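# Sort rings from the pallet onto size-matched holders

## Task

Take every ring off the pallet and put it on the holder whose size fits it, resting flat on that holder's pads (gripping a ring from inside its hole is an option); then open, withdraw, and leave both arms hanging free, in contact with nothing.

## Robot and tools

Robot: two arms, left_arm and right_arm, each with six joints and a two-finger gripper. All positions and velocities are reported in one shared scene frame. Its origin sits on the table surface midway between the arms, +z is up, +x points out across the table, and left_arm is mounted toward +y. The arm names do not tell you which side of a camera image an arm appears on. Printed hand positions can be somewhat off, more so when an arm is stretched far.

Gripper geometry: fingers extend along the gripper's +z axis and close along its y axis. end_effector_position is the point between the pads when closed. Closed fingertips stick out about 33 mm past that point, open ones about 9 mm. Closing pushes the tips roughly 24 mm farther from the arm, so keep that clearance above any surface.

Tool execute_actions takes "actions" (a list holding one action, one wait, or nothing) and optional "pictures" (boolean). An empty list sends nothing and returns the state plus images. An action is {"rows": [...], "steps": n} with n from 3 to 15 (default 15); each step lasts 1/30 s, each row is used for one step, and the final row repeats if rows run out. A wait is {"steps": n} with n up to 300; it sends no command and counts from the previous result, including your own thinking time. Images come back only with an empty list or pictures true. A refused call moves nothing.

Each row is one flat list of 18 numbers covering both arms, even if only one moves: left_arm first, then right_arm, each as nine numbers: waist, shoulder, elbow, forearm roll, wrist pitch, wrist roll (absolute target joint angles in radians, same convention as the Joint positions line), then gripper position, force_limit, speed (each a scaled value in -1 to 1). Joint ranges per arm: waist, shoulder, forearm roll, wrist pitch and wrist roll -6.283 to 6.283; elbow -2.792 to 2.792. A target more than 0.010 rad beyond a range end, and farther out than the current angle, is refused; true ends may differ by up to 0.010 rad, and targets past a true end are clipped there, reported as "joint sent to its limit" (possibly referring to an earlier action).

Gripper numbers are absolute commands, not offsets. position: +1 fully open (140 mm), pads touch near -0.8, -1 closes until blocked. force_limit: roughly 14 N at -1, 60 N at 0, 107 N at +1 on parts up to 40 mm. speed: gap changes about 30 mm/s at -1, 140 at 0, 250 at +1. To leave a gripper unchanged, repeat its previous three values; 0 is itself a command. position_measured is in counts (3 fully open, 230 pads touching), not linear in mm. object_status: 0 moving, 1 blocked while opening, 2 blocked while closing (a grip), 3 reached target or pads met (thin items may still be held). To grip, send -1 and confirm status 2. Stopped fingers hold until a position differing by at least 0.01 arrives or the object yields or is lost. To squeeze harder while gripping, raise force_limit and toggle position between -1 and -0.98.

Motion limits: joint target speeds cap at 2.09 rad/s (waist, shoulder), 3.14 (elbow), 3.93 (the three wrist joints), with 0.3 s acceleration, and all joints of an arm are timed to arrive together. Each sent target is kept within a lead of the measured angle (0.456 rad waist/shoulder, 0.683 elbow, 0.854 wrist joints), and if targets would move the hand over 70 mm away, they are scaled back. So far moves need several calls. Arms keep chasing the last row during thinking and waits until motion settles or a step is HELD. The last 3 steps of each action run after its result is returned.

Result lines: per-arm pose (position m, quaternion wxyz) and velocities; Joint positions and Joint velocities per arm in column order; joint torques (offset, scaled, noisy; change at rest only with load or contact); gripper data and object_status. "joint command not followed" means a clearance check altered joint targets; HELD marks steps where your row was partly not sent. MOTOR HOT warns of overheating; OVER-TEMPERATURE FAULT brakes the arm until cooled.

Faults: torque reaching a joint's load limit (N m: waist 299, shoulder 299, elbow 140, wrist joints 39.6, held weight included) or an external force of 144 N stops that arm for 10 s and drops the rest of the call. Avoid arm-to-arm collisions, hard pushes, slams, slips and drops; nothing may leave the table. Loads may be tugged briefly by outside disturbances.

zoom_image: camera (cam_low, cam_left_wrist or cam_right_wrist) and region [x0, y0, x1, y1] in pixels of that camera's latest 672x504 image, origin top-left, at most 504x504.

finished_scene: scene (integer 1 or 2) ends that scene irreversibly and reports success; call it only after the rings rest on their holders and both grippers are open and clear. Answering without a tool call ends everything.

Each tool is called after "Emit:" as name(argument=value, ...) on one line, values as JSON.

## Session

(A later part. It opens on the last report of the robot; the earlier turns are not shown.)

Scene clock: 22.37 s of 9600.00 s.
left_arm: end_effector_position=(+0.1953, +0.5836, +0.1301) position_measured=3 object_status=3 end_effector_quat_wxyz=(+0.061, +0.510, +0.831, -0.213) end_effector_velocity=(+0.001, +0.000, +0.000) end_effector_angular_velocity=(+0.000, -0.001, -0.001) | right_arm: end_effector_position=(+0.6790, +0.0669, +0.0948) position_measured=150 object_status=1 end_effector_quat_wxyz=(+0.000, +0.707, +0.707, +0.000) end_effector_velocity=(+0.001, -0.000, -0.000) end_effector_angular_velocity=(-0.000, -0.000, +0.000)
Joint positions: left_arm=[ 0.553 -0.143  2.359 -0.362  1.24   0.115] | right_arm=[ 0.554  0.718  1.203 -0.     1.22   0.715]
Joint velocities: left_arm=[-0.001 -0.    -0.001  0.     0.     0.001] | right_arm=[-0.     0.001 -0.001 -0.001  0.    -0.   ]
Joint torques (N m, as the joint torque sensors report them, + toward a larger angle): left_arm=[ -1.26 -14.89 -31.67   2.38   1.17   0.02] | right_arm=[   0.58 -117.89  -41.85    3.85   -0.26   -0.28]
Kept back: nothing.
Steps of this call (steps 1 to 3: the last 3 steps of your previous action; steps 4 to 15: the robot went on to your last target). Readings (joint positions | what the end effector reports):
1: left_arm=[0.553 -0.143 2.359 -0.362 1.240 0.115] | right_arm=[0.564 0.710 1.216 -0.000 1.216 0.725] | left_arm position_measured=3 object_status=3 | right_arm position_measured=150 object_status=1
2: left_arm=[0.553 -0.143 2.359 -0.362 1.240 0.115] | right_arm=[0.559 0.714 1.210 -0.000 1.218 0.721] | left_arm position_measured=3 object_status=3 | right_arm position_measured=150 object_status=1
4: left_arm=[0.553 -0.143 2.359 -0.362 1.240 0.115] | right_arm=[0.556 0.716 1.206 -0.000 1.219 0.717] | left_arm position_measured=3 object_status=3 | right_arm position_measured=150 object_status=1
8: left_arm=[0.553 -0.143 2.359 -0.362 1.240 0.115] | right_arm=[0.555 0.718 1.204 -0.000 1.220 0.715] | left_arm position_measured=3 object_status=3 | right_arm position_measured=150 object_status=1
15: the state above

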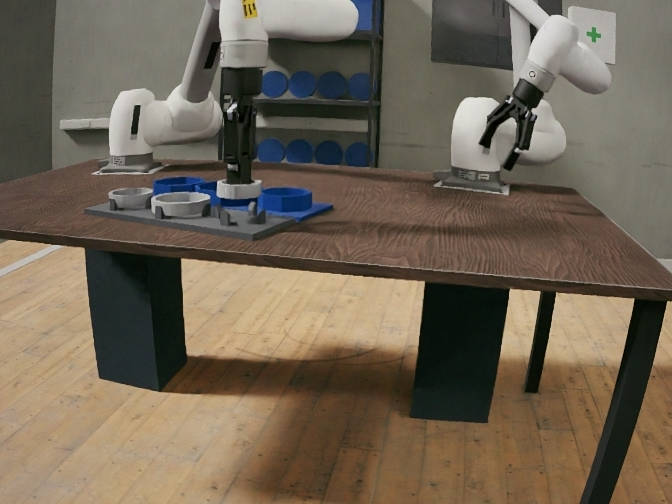

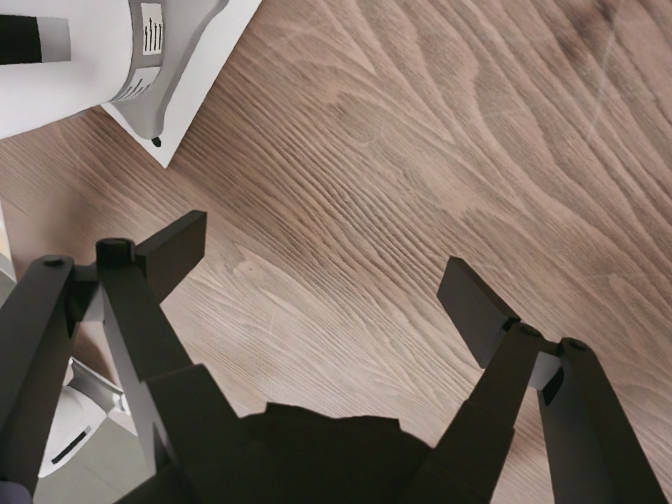

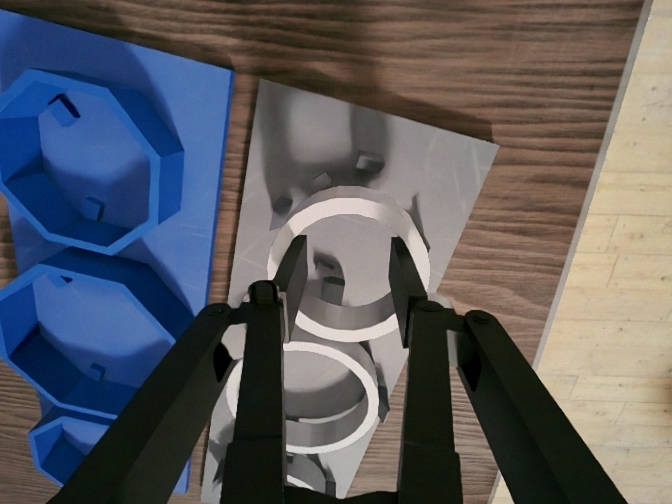

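Emit:
execute_actions(actions=[{"rows":[[0.553,-0.143,2.359,-0.362,1.24,0.115,1,0,0,0.557,0.7433,1.2251,0,1.1732,0.715,1,0,-0.5]]}], pictures=true)

Emit:
execute_actions(actions=[{"rows":[[0.553,-0.143,2.359,-0.362,1.24,0.115,1,0,0,0.557,0.746,1.228,0,1.1676,0.715,1,0,-0.5]],"steps":10}])

Emit:
execute_actions(actions=[{"rows":[[0.553,-0.143,2.359,-0.362,1.24,0.115,1,0,0,0.557,0.746,1.228,0,1.1676,0.715,-0.5,0,0]],"steps":9}])

Emit:
execute_actions(actions=[{"rows":[[0.553,-0.143,2.359,-0.362,1.24,0.115,1,0,0,0.557,0.69,1.16,0,1.29,0.715,-0.5,0,0]]}], pictures=true)

Emit:
zoom_image(camera="cam_low", region=[80,160,300,250])

Scene clock: 22.97 s of 9600.00 s.
left_arm: end_effector_position=(+0.1953, +0.5836, +0.1301) position_measured=3 object_status=3 end_effector_quat_wxyz=(+0.061, +0.510, +0.831, -0.213) end_effector_velocity=(+0.000, +0.000, -0.000) end_effector_angular_velocity=(+0.001, -0.002, -0.000) | right_arm: end_effector_position=(+0.6789, +0.0699, +0.0603) position_measured=150 object_status=1 end_effector_quat_wxyz=(+0.000, +0.706, +0.708, +0.000) end_effector_velocity=(-0.001, +0.000, -0.004) end_effector_angular_velocity=(-0.000, +0.001, +0.001)
Joint positions: left_arm=[ 0.553 -0.143  2.359 -0.362  1.24   0.115] | right_arm=[0.557 0.743 1.225 0.    1.174 0.715]
Joint velocities: left_arm=[-0.001 -0.     0.     0.    -0.002  0.   ] | right_arm=[ 0.001  0.002  0.003  0.001 -0.005 -0.   ]
Joint torques (N m, as the joint torque sensors report them, + toward a larger angle): left_arm=[ -0.05 -15.03 -31.96   2.57   0.9    0.15] | right_arm=[  -0.2  -119.06  -40.94    3.63   -0.42   -0.33]
Steps of this call (steps 1 to 6: the robot went on to your last target; steps 7 to 18: the first 12 steps of this action). Readings (joint positions | what the end effector reports):
7: left_arm=[0.553 -0.143 2.359 -0.362 1.240 0.115] | right_arm=[0.554 0.719 1.203 0.000 1.220 0.715] | left_arm position_measured=3 object_status=3 | right_arm position_measured=150 object_status=1
8: left_arm=[0.553 -0.143 2.359 -0.362 1.240 0.115] | right_arm=[0.555 0.724 1.207 0.000 1.209 0.715] | left_arm position_measured=3 object_status=3 | right_arm position_measured=150 object_status=1
10: left_arm=[0.553 -0.143 2.359 -0.362 1.240 0.115] | right_arm=[0.556 0.737 1.219 0.000 1.187 0.715] | left_arm position_measured=3 object_status=3 | right_arm position_measured=150 object_status=1
14: left_arm=[0.553 -0.143 2.359 -0.362 1.240 0.115] | right_arm=[0.557 0.742 1.224 0.000 1.175 0.715] | left_arm position_measured=3 object_status=3 | right_arm position_measured=150 object_status=1
18: the state above

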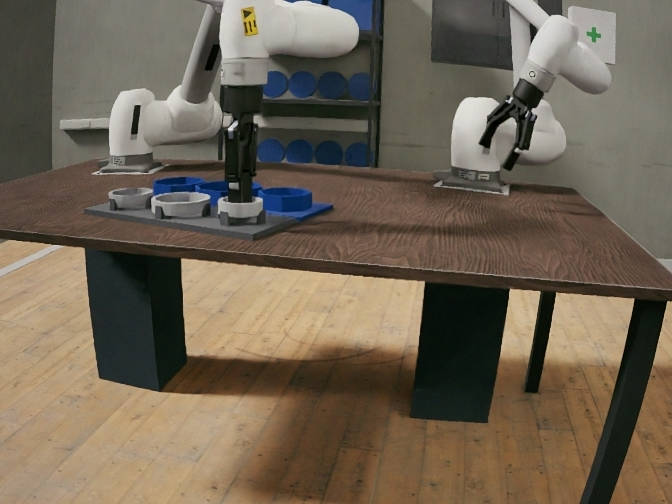

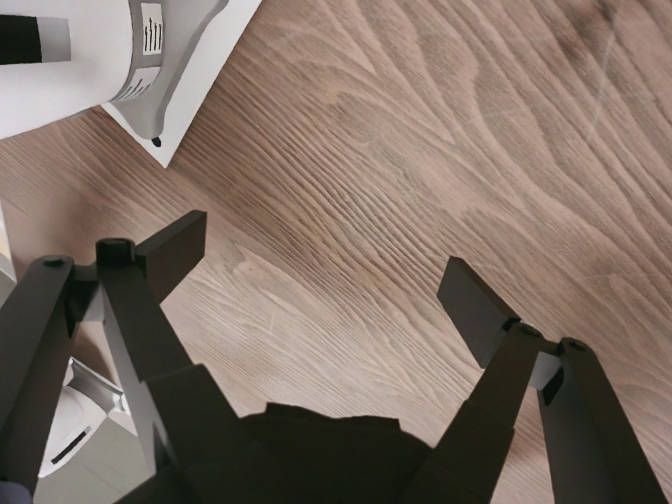

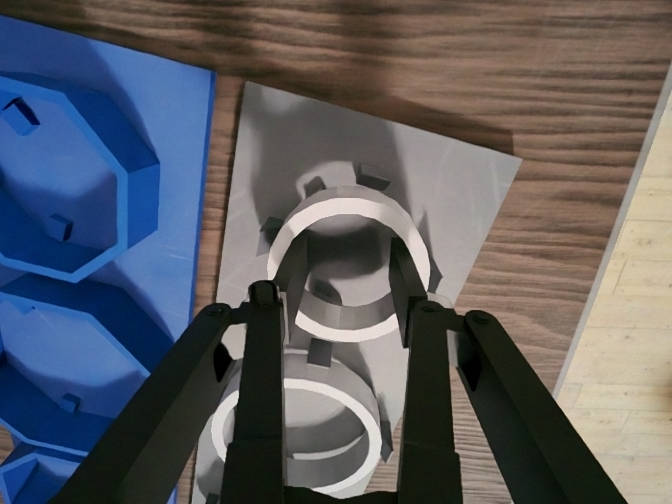

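Scene clock: 23.30 s of 9600.00 s.
left_arm: end_effector_position=(+0.1953, +0.5836, +0.1301) position_measured=3 object_status=3 end_effector_quat_wxyz=(+0.061, +0.510, +0.831, -0.213) end_effector_velocity=(+0.000, -0.000, +0.000) end_effector_angular_velocity=(+0.000, -0.001, -0.001) | right_arm: end_effector_position=(+0.6789, +0.0700, +0.0562) position_measured=150 object_status=1 end_effector_quat_wxyz=(-0.000, +0.706, +0.708, -0.000) end_effector_velocity=(+0.000, +0.000, -0.003) end_effector_angular_velocity=(-0.000, -0.000, +0.000)
Joint positions: left_arm=[ 0.553 -0.143  2.359 -0.362  1.24   0.115] | right_arm=[0.557 0.746 1.228 0.    1.168 0.715]
Joint velocities: left_arm=[-0.001 -0.    -0.001 -0.    -0.    -0.001] | right_arm=[-0.     0.002  0.002 -0.    -0.004 -0.   ]
Joint torques (N m, as the joint torque sensors report them, + toward a larger angle): left_arm=[ -1.09 -15.39 -32.52   2.51   1.18   0.39] | right_arm=[  -0.43 -120.49  -40.87    3.64   -0.42   -0.02]
Steps of this call (steps 1 to 3: the last 3 steps of your previous action; steps 4 to 10: the first 7 steps of this action). Readings (joint positions | what the end effector reports):
4: left_arm=[0.553 -0.143 2.359 -0.362 1.240 0.115] | right_arm=[0.557 0.743 1.225 0.000 1.173 0.715] | left_arm position_measured=3 object_status=3 | right_arm position_measured=150 object_status=1
5: left_arm=[0.553 -0.143 2.359 -0.362 1.240 0.115] | right_arm=[0.557 0.744 1.226 0.000 1.171 0.715] | left_arm position_measured=3 object_status=3 | right_arm position_measured=150 object_status=1
7: left_arm=[0.553 -0.143 2.359 -0.362 1.240 0.115] | right_arm=[0.557 0.745 1.227 0.000 1.169 0.715] | left_arm position_measured=3 object_status=3 | right_arm position_measured=150 object_status=1
10: the state above

Scene clock: 23.60 s of 9600.00 s.
left_arm: end_effector_position=(+0.1953, +0.5836, +0.1301) position_measured=3 object_status=3 end_effector_quat_wxyz=(+0.061, +0.510, +0.831, -0.213) end_effector_velocity=(+0.001, +0.000, +0.000) end_effector_angular_velocity=(+0.000, -0.001, -0.000) | right_arm: end_effector_position=(+0.6789, +0.0700, +0.0560) position_measured=186 object_status=0 end_effector_quat_wxyz=(-0.000, +0.706, +0.708, +0.000) end_effector_velocity=(-0.001, -0.000, -0.001) end_effector_angular_velocity=(-0.001, +0.002, -0.001)
Joint positions: left_arm=[ 0.553 -0.143  2.359 -0.362  1.24   0.115] | right_arm=[0.557 0.746 1.228 0.    1.168 0.715]
Joint velocities: left_arm=[ 0.     0.    -0.001  0.     0.     0.001] | right_arm=[0.    0.    0.001 0.001 0.001 0.   ]
Joint torques (N m, as the joint torque sensors report them, + toward a larger angle): left_arm=[ -0.41 -15.27 -32.28   2.3    0.91   0.33] | right_arm=[  -2.21 -115.31  -38.51    3.6    -0.07    0.04]
Steps of this call (steps 1 to 3: the last 3 steps of your previous action; steps 4 to 9: the first 6 steps of this action). Readings (joint positions | what the end effector reports):
4: left_arm=[0.553 -0.143 2.359 -0.362 1.240 0.115] | right_arm=[0.557 0.746 1.228 0.000 1.168 0.715] | left_arm position_measured=3 object_status=3 | right_arm position_measured=150 object_status=0
5: left_arm=[0.553 -0.143 2.359 -0.362 1.240 0.115] | right_arm=[0.557 0.746 1.228 0.000 1.168 0.715] | left_arm position_measured=3 object_status=3 | right_arm position_measured=150 object_status=0
7: left_arm=[0.553 -0.143 2.359 -0.362 1.240 0.115] | right_arm=[0.557 0.746 1.228 0.000 1.168 0.715] | left_arm position_measured=3 object_status=3 | right_arm position_measured=171 object_status=0
9: the state above

Scene clock: 24.10 s of 9600.00 s.
left_arm: end_effector_position=(+0.1953, +0.5836, +0.1301) position_measured=3 object_status=3 end_effector_quat_wxyz=(+0.061, +0.510, +0.831, -0.213) end_effector_velocity=(+0.000, -0.000, +0.001) end_effector_angular_velocity=(-0.001, +0.001, +0.001) | right_arm: end_effector_position=(+0.6770, +0.0684, +0.1430) position_measured=192 object_status=3 end_effector_quat_wxyz=(+0.000, +0.706, +0.708, +0.001) end_effector_velocity=(-0.000, -0.000, +0.013) end_effector_angular_velocity=(+0.002, -0.002, -0.000)
Joint positions: left_arm=[ 0.553 -0.143  2.359 -0.362  1.24   0.115] | right_arm=[0.557 0.691 1.161 0.    1.289 0.715]
Joint velocities: left_arm=[-0.    -0.    -0.001 -0.     0.002 -0.001] | right_arm=[ 0.    -0.008 -0.011  0.     0.017  0.   ]
Joint torques (N m, as the joint torque sensors report them, + toward a larger angle): left_arm=[ -0.67 -16.47 -32.06   2.57   0.83   0.03] | right_arm=[  -2.8  -111.01  -39.22    3.74   -0.06   -0.01]
Steps of this call (steps 1 to 3: the last 3 steps of your previous action; steps 4 to 15: the first 12 steps of this action). Readings (joint positions | what the end effector reports):
4: left_arm=[0.553 -0.143 2.359 -0.362 1.240 0.115] | right_arm=[0.557 0.746 1.228 0.000 1.168 0.715] | left_arm position_measured=3 object_status=3 | right_arm position_measured=192 object_status=0
5: left_arm=[0.553 -0.143 2.359 -0.362 1.240 0.115] | right_arm=[0.557 0.742 1.224 -0.000 1.178 0.715] | left_arm position_measured=3 object_status=3 | right_arm position_measured=192 object_status=0
7: left_arm=[0.553 -0.143 2.359 -0.362 1.240 0.115] | right_arm=[0.557 0.719 1.195 0.000 1.226 0.715] | left_arm position_measured=3 object_status=3 | right_arm position_measured=192 object_status=0
11: left_arm=[0.553 -0.143 2.359 -0.362 1.240 0.115] | right_arm=[0.557 0.693 1.164 0.000 1.282 0.715] | left_arm position_measured=3 object_status=3 | right_arm position_measured=192 object_status=3
15: the state above

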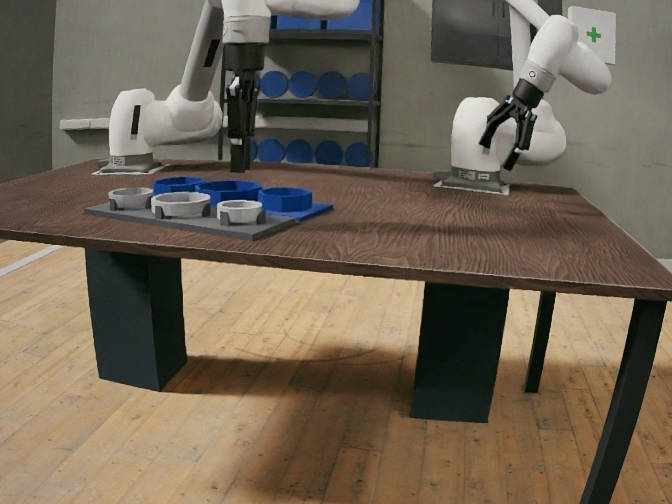

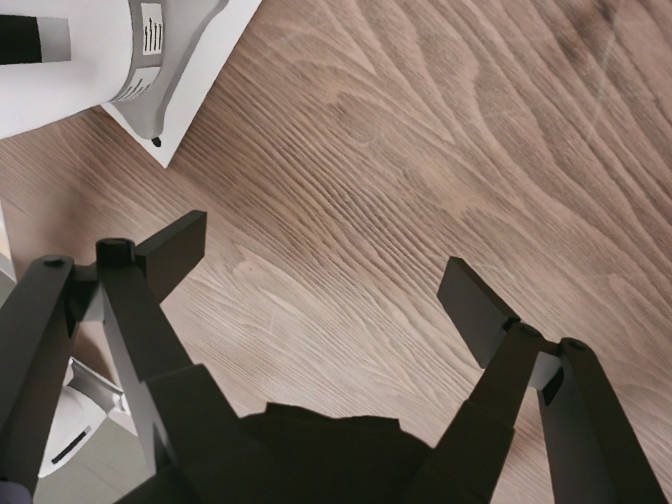

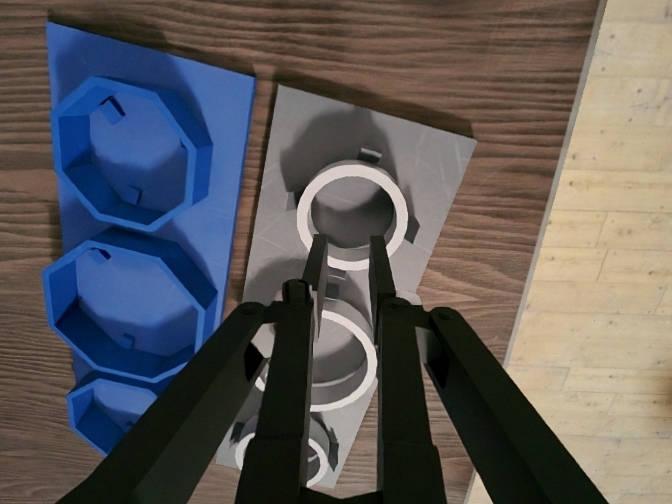

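Region (80, 160, 300, 250) of cam_low's 672x504 image, scaled by 2.291, with more detail than that image has; it fills the top 206 rows of this view, and the rest is white.

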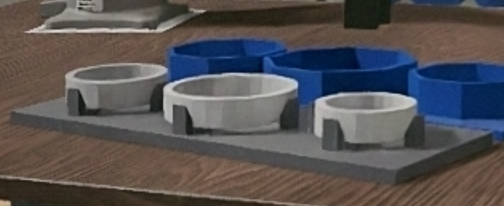

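Emit:
zoom_image(camera="cam_low", region=[95,175,225,230])

Region (95, 175, 225, 230) of cam_low's 672x504 image, scaled by 3.877, with more detail than that image has; it fills the top 213 rows of this view, and the rest is white.

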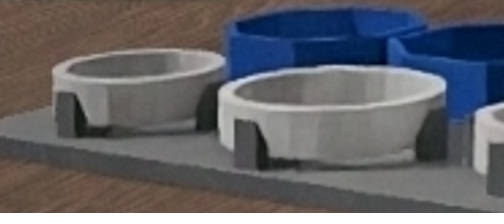

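Emit:
execute_actions(actions=[{"rows":[[0.553,-0.143,2.359,-0.362,1.24,0.115,1,0,0,0.45,0.5376,1.5122,0,1.0918,-0.75,0.48,0,0]]}])

Emit:
execute_actions(actions=[{"steps":20}])

Emit:
execute_actions(actions=[{"rows":[[0.553,-0.143,2.359,-0.362,1.24,0.115,1,0,0,0.45,0.5557,1.533,0,1.0529,-0.75,0.48,0,0]]}], pictures=true)

Emit:
zoom_image(camera="cam_low", region=[95,160,225,230])

Scene clock: 24.67 s of 9600.00 s.
left_arm: end_effector_position=(+0.1953, +0.5836, +0.1301) position_measured=3 object_status=3 end_effector_quat_wxyz=(+0.061, +0.510, +0.831, -0.213) end_effector_velocity=(+0.001, +0.000, -0.000) end_effector_angular_velocity=(+0.001, -0.001, -0.001) | right_arm: end_effector_position=(+0.6608, -0.0249, +0.1122) position_measured=110 object_status=0 end_effector_quat_wxyz=(+0.000, +0.442, +0.897, +0.001) end_effector_velocity=(-0.069, -0.253, -0.083) end_effector_angular_velocity=(-0.008, +0.003, +2.857)
Joint positions: left_arm=[ 0.553 -0.143  2.359 -0.362  1.24   0.115] | right_arm=[ 0.488  0.591  1.389 -0.     1.16  -0.007]
Joint velocities: left_arm=[-0.001  0.    -0.     0.    -0.001  0.001] | right_arm=[-0.187 -0.265  0.606 -0.    -0.334 -3.043]
Joint torques (N m, as the joint torque sensors report them, + toward a larger angle): left_arm=[  0.07 -15.99 -31.74   2.33   1.07   0.14] | right_arm=[  2.6  -98.87 -38.55   3.7   -0.41  -0.14]
Steps of this call (steps 1 to 3: the last 3 steps of your previous action; steps 4 to 5: the robot went on to your last target; steps 6 to 17: the first 12 steps of this action). Readings (joint positions | what the end effector reports):
6: left_arm=[0.553 -0.143 2.359 -0.362 1.240 0.115] | right_arm=[0.557 0.690 1.160 -0.000 1.290 0.713] | left_arm position_measured=3 object_status=3 | right_arm position_measured=192 object_status=0
7: left_arm=[0.553 -0.143 2.359 -0.362 1.240 0.115] | right_arm=[0.556 0.688 1.165 -0.000 1.286 0.701] | left_arm position_measured=3 object_status=3 | right_arm position_measured=186 object_status=0
9: left_arm=[0.553 -0.143 2.359 -0.362 1.240 0.115] | right_arm=[0.548 0.676 1.194 -0.000 1.268 0.635] | left_arm position_measured=3 object_status=3 | right_arm position_measured=171 object_status=0
13: left_arm=[0.553 -0.143 2.359 -0.362 1.240 0.115] | right_arm=[0.515 0.631 1.299 -0.000 1.210 0.354] | left_arm position_measured=3 object_status=3 | right_arm position_measured=140 object_status=0
17: the state above

Scene clock: 25.33 s of 9600.00 s.
left_arm: end_effector_position=(+0.1953, +0.5836, +0.1301) position_measured=3 object_status=3 end_effector_quat_wxyz=(+0.061, +0.510, +0.831, -0.213) end_effector_velocity=(+0.001, +0.001, +0.001) end_effector_angular_velocity=(+0.000, -0.000, +0.003) | right_arm: end_effector_position=(+0.6440, -0.0761, +0.0949) position_measured=68 object_status=3 end_effector_quat_wxyz=(+0.000, +0.105, +0.994, -0.000) end_effector_velocity=(+0.000, +0.000, +0.001) end_effector_angular_velocity=(+0.000, -0.001, +0.001)
Joint positions: left_arm=[ 0.553 -0.143  2.359 -0.362  1.24   0.115] | right_arm=[ 0.45   0.538  1.512 -0.     1.092 -0.75 ]
Joint velocities: left_arm=[ 0.002  0.    -0.002 -0.     0.    -0.002] | right_arm=[-0.    -0.    -0.001 -0.     0.001 -0.001]
Joint torques (N m, as the joint torque sensors report them, + toward a larger angle): left_arm=[  0.53 -15.86 -32.41   2.23   0.97   0.41] | right_arm=[  0.41 -96.7  -36.34   3.6   -0.14   0.05]
Kept back: nothing.
Steps of this call (steps 1 to 3: the last 3 steps of your previous action; steps 4 to 20: the robot went on to your last target). Readings (joint positions | what the end effector reports):
1: left_arm=[0.553 -0.143 2.359 -0.362 1.240 0.115] | right_arm=[0.482 0.582 1.409 -0.000 1.149 -0.112] | left_arm position_measured=3 object_status=3 | right_arm position_measured=102 object_status=0
2: left_arm=[0.553 -0.143 2.359 -0.362 1.240 0.115] | right_arm=[0.476 0.574 1.428 -0.000 1.139 -0.218] | left_arm position_measured=3 object_status=3 | right_arm position_measured=95 object_status=0
4: left_arm=[0.553 -0.143 2.359 -0.362 1.240 0.115] | right_arm=[0.466 0.560 1.460 -0.000 1.121 -0.414] | left_arm position_measured=3 object_status=3 | right_arm position_measured=80 object_status=0
8: left_arm=[0.553 -0.143 2.359 -0.362 1.240 0.115] | right_arm=[0.453 0.542 1.502 -0.000 1.098 -0.679] | left_arm position_measured=3 object_status=3 | right_arm position_measured=68 object_status=0
20: the state above

Scene clock: 25.73 s of 9600.00 s.
left_arm: end_effector_position=(+0.1953, +0.5836, +0.1301) position_measured=3 object_status=3 end_effector_quat_wxyz=(+0.061, +0.510, +0.831, -0.213) end_effector_velocity=(-0.001, -0.001, -0.000) end_effector_angular_velocity=(-0.001, +0.001, -0.003) | right_arm: end_effector_position=(+0.6434, -0.0766, +0.0702) position_measured=68 object_status=3 end_effector_quat_wxyz=(+0.000, +0.105, +0.994, +0.000) end_effector_velocity=(+0.001, +0.000, -0.002) end_effector_angular_velocity=(+0.000, -0.002, +0.000)
Joint positions: left_arm=[ 0.553 -0.143  2.359 -0.362  1.24   0.115] | right_arm=[ 0.45   0.556  1.533  0.     1.053 -0.75 ]
Joint velocities: left_arm=[-0.001  0.     0.001 -0.     0.001  0.001] | right_arm=[ 0.     0.002  0.    -0.001 -0.004  0.   ]
Joint torques (N m, as the joint torque sensors report them, + toward a larger angle): left_arm=[ -0.2  -16.35 -32.2    2.39   1.01   0.33] | right_arm=[ -1.59 -97.09 -36.4    3.51   0.08   0.  ]
Steps of this call (steps 1 to 12: the first 12 steps of this action). Readings (joint positions | what the end effector reports):
1: left_arm=[0.553 -0.143 2.359 -0.362 1.240 0.115] | right_arm=[0.450 0.538 1.513 -0.000 1.090 -0.750] | left_arm position_measured=3 object_status=3 | right_arm position_measured=68 object_status=3
2: left_arm=[0.553 -0.143 2.359 -0.362 1.240 0.115] | right_arm=[0.450 0.542 1.517 0.000 1.081 -0.750] | left_arm position_measured=3 object_status=3 | right_arm position_measured=68 object_status=3
4: left_arm=[0.553 -0.143 2.359 -0.362 1.240 0.115] | right_arm=[0.450 0.551 1.528 0.000 1.064 -0.750] | left_arm position_measured=3 object_status=3 | right_arm position_measured=68 object_status=3
8: left_arm=[0.553 -0.143 2.359 -0.362 1.240 0.115] | right_arm=[0.450 0.555 1.532 0.000 1.054 -0.750] | left_arm position_measured=3 object_status=3 | right_arm position_measured=68 object_status=3
12: the state above

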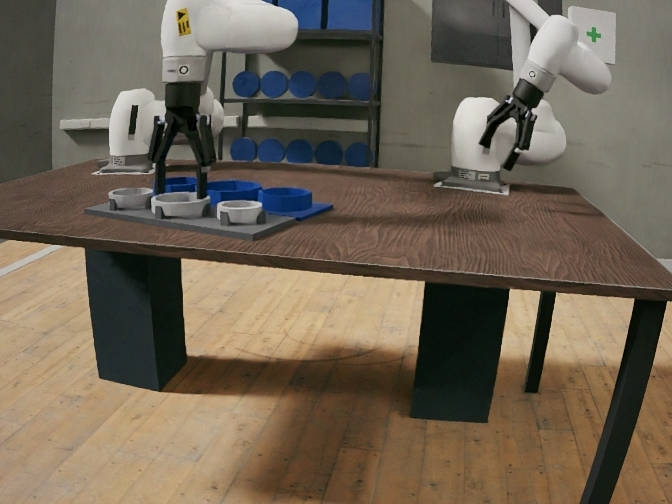

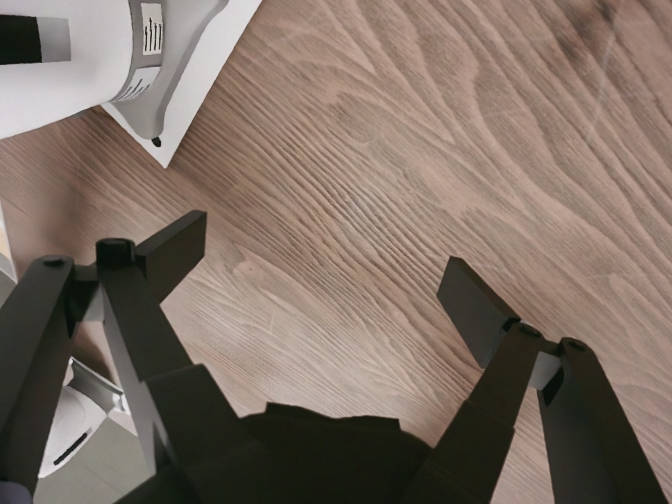

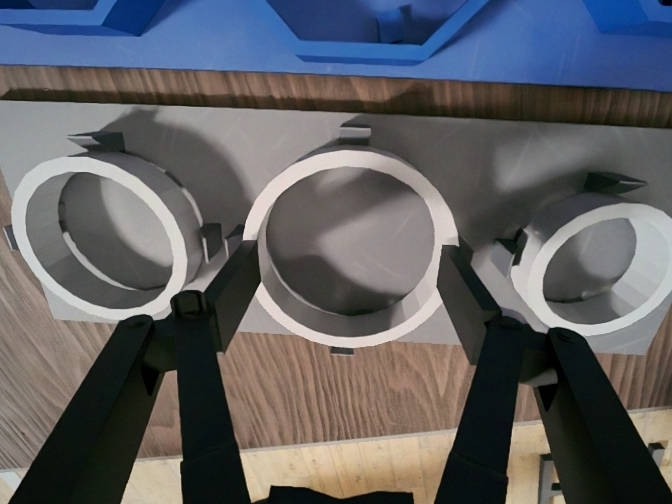

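Region (95, 160, 225, 230) of cam_low's 672x504 image, scaled by 3.877, with more detail than that image has; it fills the top 271 rows of this view, and the rest is white.

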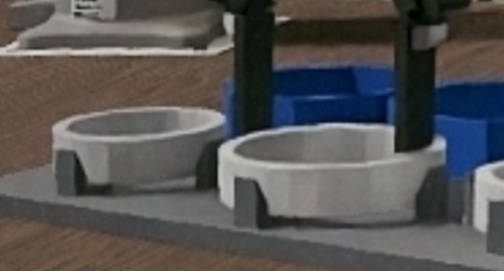

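Emit:
execute_actions(actions=[{"rows":[[0.553,-0.143,2.359,-0.362,1.24,0.115,1,0,0,0.45,0.5589,1.5358,0,1.0469,-0.75,0.48,0,0]],"steps":10}])

Scene clock: 26.07 s of 9600.00 s.
left_arm: end_effector_position=(+0.1953, +0.5836, +0.1301) position_measured=3 object_status=3 end_effector_quat_wxyz=(+0.061, +0.510, +0.831, -0.213) end_effector_velocity=(+0.000, +0.000, -0.000) end_effector_angular_velocity=(+0.001, -0.001, -0.001) | right_arm: end_effector_position=(+0.6434, -0.0765, +0.0665) position_measured=68 object_status=3 end_effector_quat_wxyz=(+0.000, +0.105, +0.994, +0.000) end_effector_velocity=(-0.001, -0.001, -0.003) end_effector_angular_velocity=(-0.000, +0.001, -0.000)
Joint positions: left_arm=[ 0.553 -0.143  2.359 -0.362  1.24   0.115] | right_arm=[ 0.45   0.559  1.535 -0.     1.047 -0.75 ]
Joint velocities: left_arm=[ 0.    -0.     0.     0.    -0.001  0.001] | right_arm=[-0.     0.001  0.004  0.    -0.004  0.   ]
Joint torques (N m, as the joint torque sensors report them, + toward a larger angle): left_arm=[ -0.44 -15.24 -31.97   2.49   1.06   0.08] | right_arm=[ -0.8  -81.99 -31.27   3.18  -2.24  -0.1 ]
Steps of this call (steps 1 to 3: the last 3 steps of your previous action; steps 4 to 10: the first 7 steps of this action). Readings (joint positions | what the end effector reports):
4: left_arm=[0.553 -0.143 2.359 -0.362 1.240 0.115] | right_arm=[0.450 0.556 1.533 0.000 1.052 -0.750] | left_arm position_measured=3 object_status=3 | right_arm position_measured=68 object_status=3
5: left_arm=[0.553 -0.143 2.359 -0.362 1.240 0.115] | right_arm=[0.450 0.557 1.534 0.000 1.051 -0.750] | left_arm position_measured=3 object_status=3 | right_arm position_measured=68 object_status=3
7: left_arm=[0.553 -0.143 2.359 -0.362 1.240 0.115] | right_arm=[0.450 0.558 1.535 -0.000 1.048 -0.750] | left_arm position_measured=3 object_status=3 | right_arm position_measured=68 object_status=3
10: the state above

Emit:
execute_actions(actions=[{"rows":[[0.553,-0.143,2.359,-0.362,1.24,0.115,1,0,0,0.45,0.5601,1.5369,0,1.0446,-0.75,0.48,0,0]],"steps":12}], pictures=true)

Emit:
zoom_image(camera="cam_low", region=[95,160,225,230])

Scene clock: 26.47 s of 9600.00 s.
left_arm: end_effector_position=(+0.1953, +0.5836, +0.1301) position_measured=3 object_status=3 end_effector_quat_wxyz=(+0.061, +0.510, +0.831, -0.213) end_effector_velocity=(+0.000, -0.000, -0.000) end_effector_angular_velocity=(+0.000, -0.000, -0.000) | right_arm: end_effector_position=(+0.6434, -0.0765, +0.0650) position_measured=68 object_status=3 end_effector_quat_wxyz=(+0.000, +0.105, +0.994, +0.000) end_effector_velocity=(+0.000, -0.000, -0.002) end_effector_angular_velocity=(-0.001, +0.000, +0.000)
Joint positions: left_arm=[ 0.553 -0.143  2.359 -0.362  1.24   0.115] | right_arm=[ 0.45   0.56   1.537 -0.     1.045 -0.75 ]
Joint velocities: left_arm=[-0.     0.     0.    -0.    -0.001  0.   ] | right_arm=[-0.     0.002  0.001 -0.001 -0.002  0.   ]
Joint torques (N m, as the joint torque sensors report them, + toward a larger angle): left_arm=[  0.05 -15.5  -32.1    2.48   0.96   0.  ] | right_arm=[ -3.67  12.06   4.78   3.48 -14.24   0.05]
Steps of this call (steps 1 to 3: the last 3 steps of your previous action; steps 4 to 12: the first 9 steps of this action). Readings (joint positions | what the end effector reports):
4: left_arm=[0.553 -0.143 2.359 -0.362 1.240 0.115] | right_arm=[0.450 0.559 1.536 -0.000 1.047 -0.750] | left_arm position_measured=3 object_status=3 | right_arm position_measured=68 object_status=3
5: left_arm=[0.553 -0.143 2.359 -0.362 1.240 0.115] | right_arm=[0.450 0.559 1.536 -0.000 1.046 -0.750] | left_arm position_measured=3 object_status=3 | right_arm position_measured=68 object_status=3
7: left_arm=[0.553 -0.143 2.359 -0.362 1.240 0.115] | right_arm=[0.450 0.559 1.536 -0.000 1.046 -0.750] | left_arm position_measured=3 object_status=3 | right_arm position_measured=68 object_status=3
11: left_arm=[0.553 -0.143 2.359 -0.362 1.240 0.115] | right_arm=[0.450 0.560 1.537 -0.000 1.045 -0.750] | left_arm position_measured=3 object_status=3 | right_arm position_measured=68 object_status=3
12: the state above

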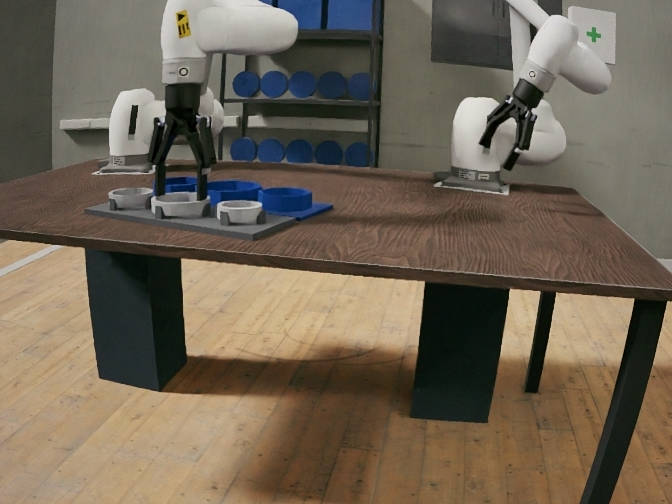

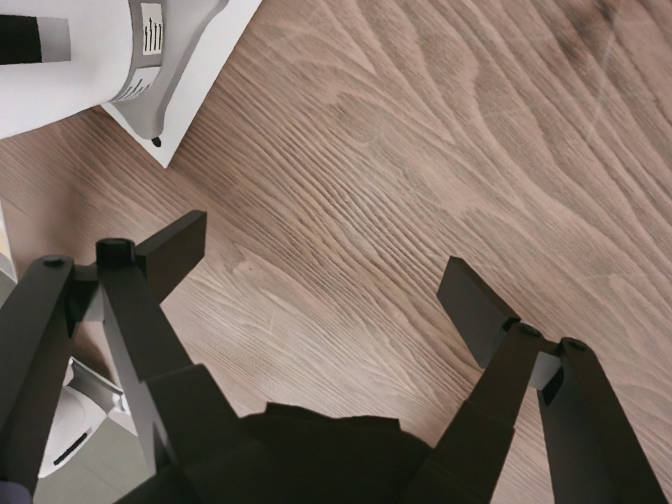

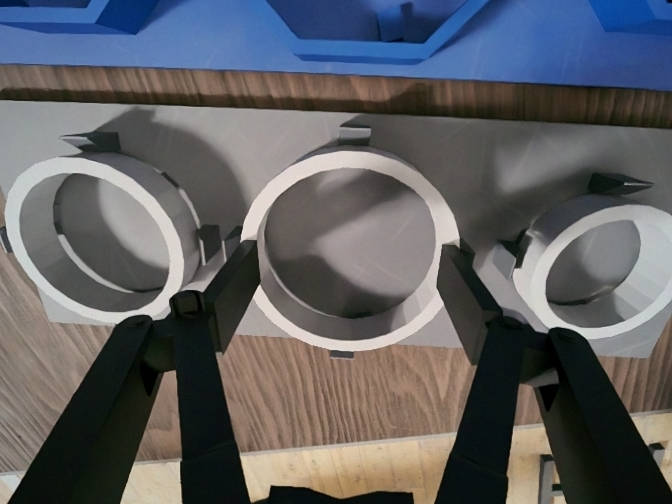

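Region (95, 160, 225, 230) of cam_low's 672x504 image, scaled by 3.877, with more detail than that image has; it fills the top 271 rows of this view, and the rest is white.

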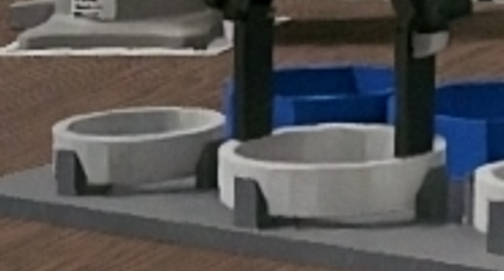

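Emit:
execute_actions(actions=[{"rows":[[0.553,-0.143,2.359,-0.362,1.24,0.115,1,0,0,0.45,0.5376,1.5122,0,1.0918,-0.75,0.22,0,0]],"steps":8}])

Emit:
execute_actions(actions=[{"rows":[[0.553,-0.143,2.359,-0.362,1.24,0.115,1,0,0,0.31,0.38,1.7593,0,1.0023,-0.89,0.22,0,0]]}])

Emit:
execute_actions(actions=[{"rows":[[0.553,-0.143,2.359,-0.362,1.24,0.115,1,0,0,0.31,0.3989,1.7756,0,0.9671,-0.89,0.22,0,0]]}], pictures=true)

Emit:
zoom_image(camera="cam_low", region=[95,160,225,230])

Scene clock: 36.53 s of 9600.00 s.
left_arm: end_effector_position=(+0.1953, +0.5836, +0.1301) position_measured=3 object_status=3 end_effector_quat_wxyz=(+0.061, +0.510, +0.831, -0.213) end_effector_velocity=(+0.000, -0.000, +0.000) end_effector_angular_velocity=(+0.000, -0.001, -0.000) | right_arm: end_effector_position=(+0.6434, -0.0765, +0.0664) position_measured=68 object_status=3 end_effector_quat_wxyz=(+0.000, +0.105, +0.994, +0.000) end_effector_velocity=(+0.000, -0.000, +0.000) end_effector_angular_velocity=(-0.000, -0.001, -0.000)
Joint positions: left_arm=[ 0.553 -0.143  2.359 -0.362  1.24   0.115] | right_arm=[ 0.45   0.558  1.536 -0.     1.046 -0.75 ]
Joint velocities: left_arm=[-0.001 -0.    -0.    -0.    -0.001  0.   ] | right_arm=[ 0.     0.    -0.    -0.001 -0.     0.   ]
Joint torques (N m, as the joint torque sensors report them, + toward a larger angle): left_arm=[  1.14 -16.01 -32.07   2.4    0.92   0.18] | right_arm=[ -2.47 -72.42 -30.05   3.16  -4.14   0.14]
FORCE FAULT: contact force on the right arm reached its limit, and that arm stopped for 10 seconds. The contact can be on any part of that arm, not only on its tool. That arm's remaining commands of this call were not run. That arm holds still and accepts commands again. Move the arm away from the contact; if what it grips holds it there, let go first. Pushing or pulling that hard again can fault the arm again.
Kept back: nothing.
The stop of the right arm began at step 2 of this call (marked STOPPED below). From that step on that arm followed nothing that you had sent. 10 of its steps, steps kept back included, did not run and will not run. The other arm was sent all steps of this action in this call, none kept back. Nothing is kept back now, and the robot has no last target.
Steps of this call (steps 1 to 3: the last 3 steps of your previous action; steps 4 to 8: the first 5 steps of this action; steps 9 to 11: the last 3 steps of this action, not kept back; steps 12 to 302: the stop continued). Readings (joint positions | what the end effector reports):
1: left_arm=[0.553 -0.143 2.359 -0.362 1.240 0.115] | right_arm=[0.450 0.559 1.536 -0.000 1.046 -0.750] | left_arm position_measured=3 object_status=3 | right_arm position_measured=68 object_status=3
2: left_arm=[0.553 -0.143 2.359 -0.362 1.240 0.115] | right_arm=[0.450 0.559 1.536 -0.000 1.046 -0.750] | left_arm position_measured=3 object_status=3 | right_arm position_measured=68 object_status=3 STOPPED (the right arm)
4: left_arm=[0.553 -0.143 2.359 -0.362 1.240 0.115] | right_arm=[0.450 0.558 1.536 -0.000 1.046 -0.750] | left_arm position_measured=3 object_status=3 | right_arm position_measured=68 object_status=3
8: left_arm=[0.553 -0.143 2.359 -0.362 1.240 0.115] | right_arm=[0.450 0.558 1.536 -0.000 1.046 -0.750] | left_arm position_measured=3 object_status=3 | right_arm position_measured=68 object_status=3
302: the state above

Scene clock: 36.57 s of 9600.00 s.
left_arm: end_effector_position=(+0.1953, +0.5836, +0.1301) position_measured=3 object_status=3 end_effector_quat_wxyz=(+0.061, +0.510, +0.831, -0.213) end_effector_velocity=(+0.000, -0.000, -0.000) end_effector_angular_velocity=(+0.001, -0.000, +0.000) | right_arm: end_effector_position=(+0.6434, -0.0765, +0.0664) position_measured=68 object_status=3 end_effector_quat_wxyz=(+0.000, +0.105, +0.994, +0.000) end_effector_velocity=(+0.000, -0.000, +0.000) end_effector_angular_velocity=(-0.000, -0.000, +0.000)
Joint positions: left_arm=[ 0.553 -0.143  2.359 -0.362  1.24   0.115] | right_arm=[ 0.45   0.558  1.536 -0.     1.046 -0.75 ]
Joint velocities: left_arm=[-0.002  0.     0.    -0.    -0.001 -0.001] | right_arm=[-0. -0.  0. -0. -0. -0.]
Joint torques (N m, as the joint torque sensors report them, + toward a larger angle): left_arm=[  0.73 -16.62 -31.78   2.41   0.74   0.39] | right_arm=[ -1.3  -73.02 -30.26   3.12  -4.15   0.  ]
Kept back: nothing.
A stop began in an earlier call of the same reply, so what this call sent did not run. Send another action.
Steps of this call (step 1: nothing new was sent). Readings (joint positions | what the end effector reports):
1: the state above

Scene clock: 36.60 s of 9600.00 s.
left_arm: end_effector_position=(+0.1953, +0.5836, +0.1301) position_measured=3 object_status=3 end_effector_quat_wxyz=(+0.061, +0.510, +0.831, -0.213) end_effector_velocity=(+0.001, -0.000, +0.000) end_effector_angular_velocity=(+0.000, -0.001, -0.002) | right_arm: end_effector_position=(+0.6434, -0.0765, +0.0664) position_measured=68 object_status=3 end_effector_quat_wxyz=(+0.000, +0.105, +0.994, +0.000) end_effector_velocity=(-0.000, -0.000, +0.000) end_effector_angular_velocity=(-0.000, -0.000, -0.000)
Joint positions: left_arm=[ 0.553 -0.143  2.359 -0.362  1.24   0.115] | right_arm=[ 0.45   0.558  1.536 -0.     1.046 -0.75 ]
Joint velocities: left_arm=[-0.002 -0.    -0.001 -0.     0.     0.   ] | right_arm=[-0.    -0.001  0.001 -0.001 -0.     0.   ]
Joint torques (N m, as the joint torque sensors report them, + toward a larger angle): left_arm=[  0.22 -16.08 -31.69   2.42   1.13   0.31] | right_arm=[ -1.22 -74.14 -29.83   2.86  -4.    -0.17]
Kept back: nothing.
A stop began in an earlier call of the same reply, so what this call sent did not run. Send another action.
Steps of this call (step 1: nothing new was sent). Readings (joint positions | what the end effector reports):
1: the state above

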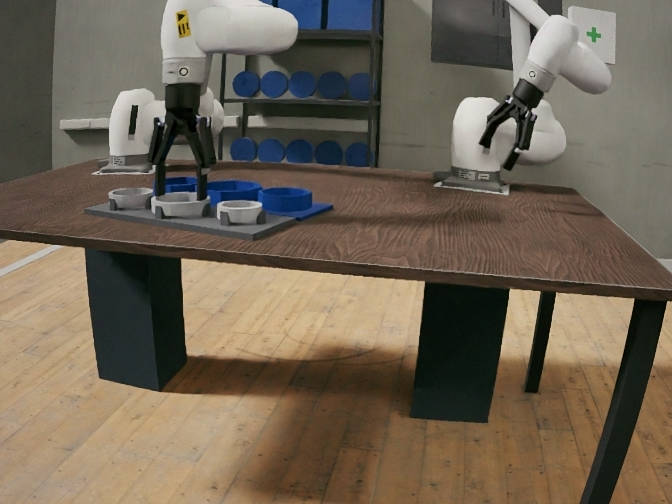

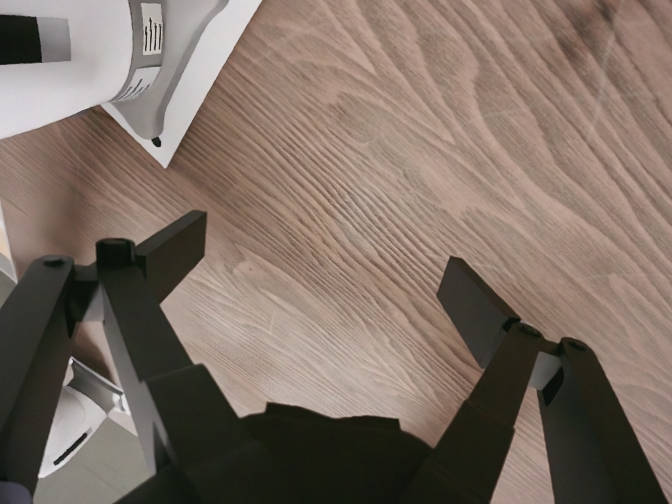

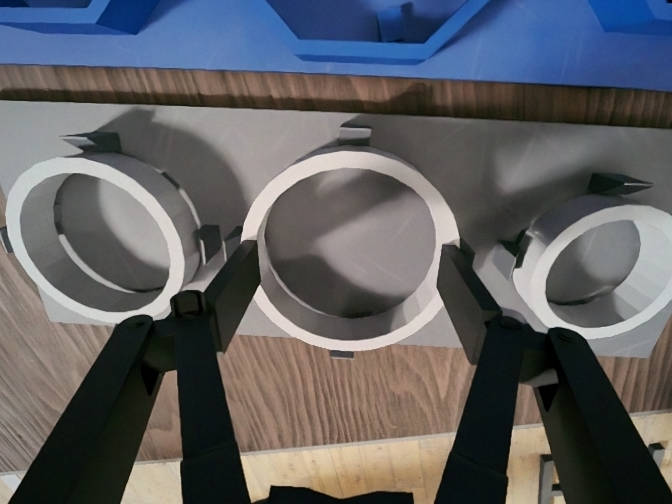

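Region (95, 160, 225, 230) of cam_low's 672x504 image, scaled by 3.877, with more detail than that image has; it fills the top 271 rows of this view, and the rest is white.

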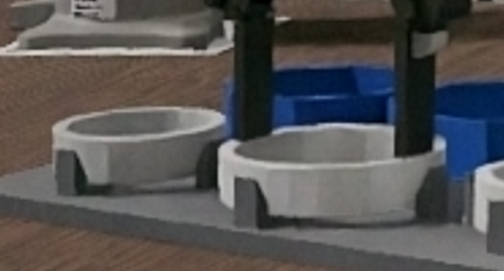

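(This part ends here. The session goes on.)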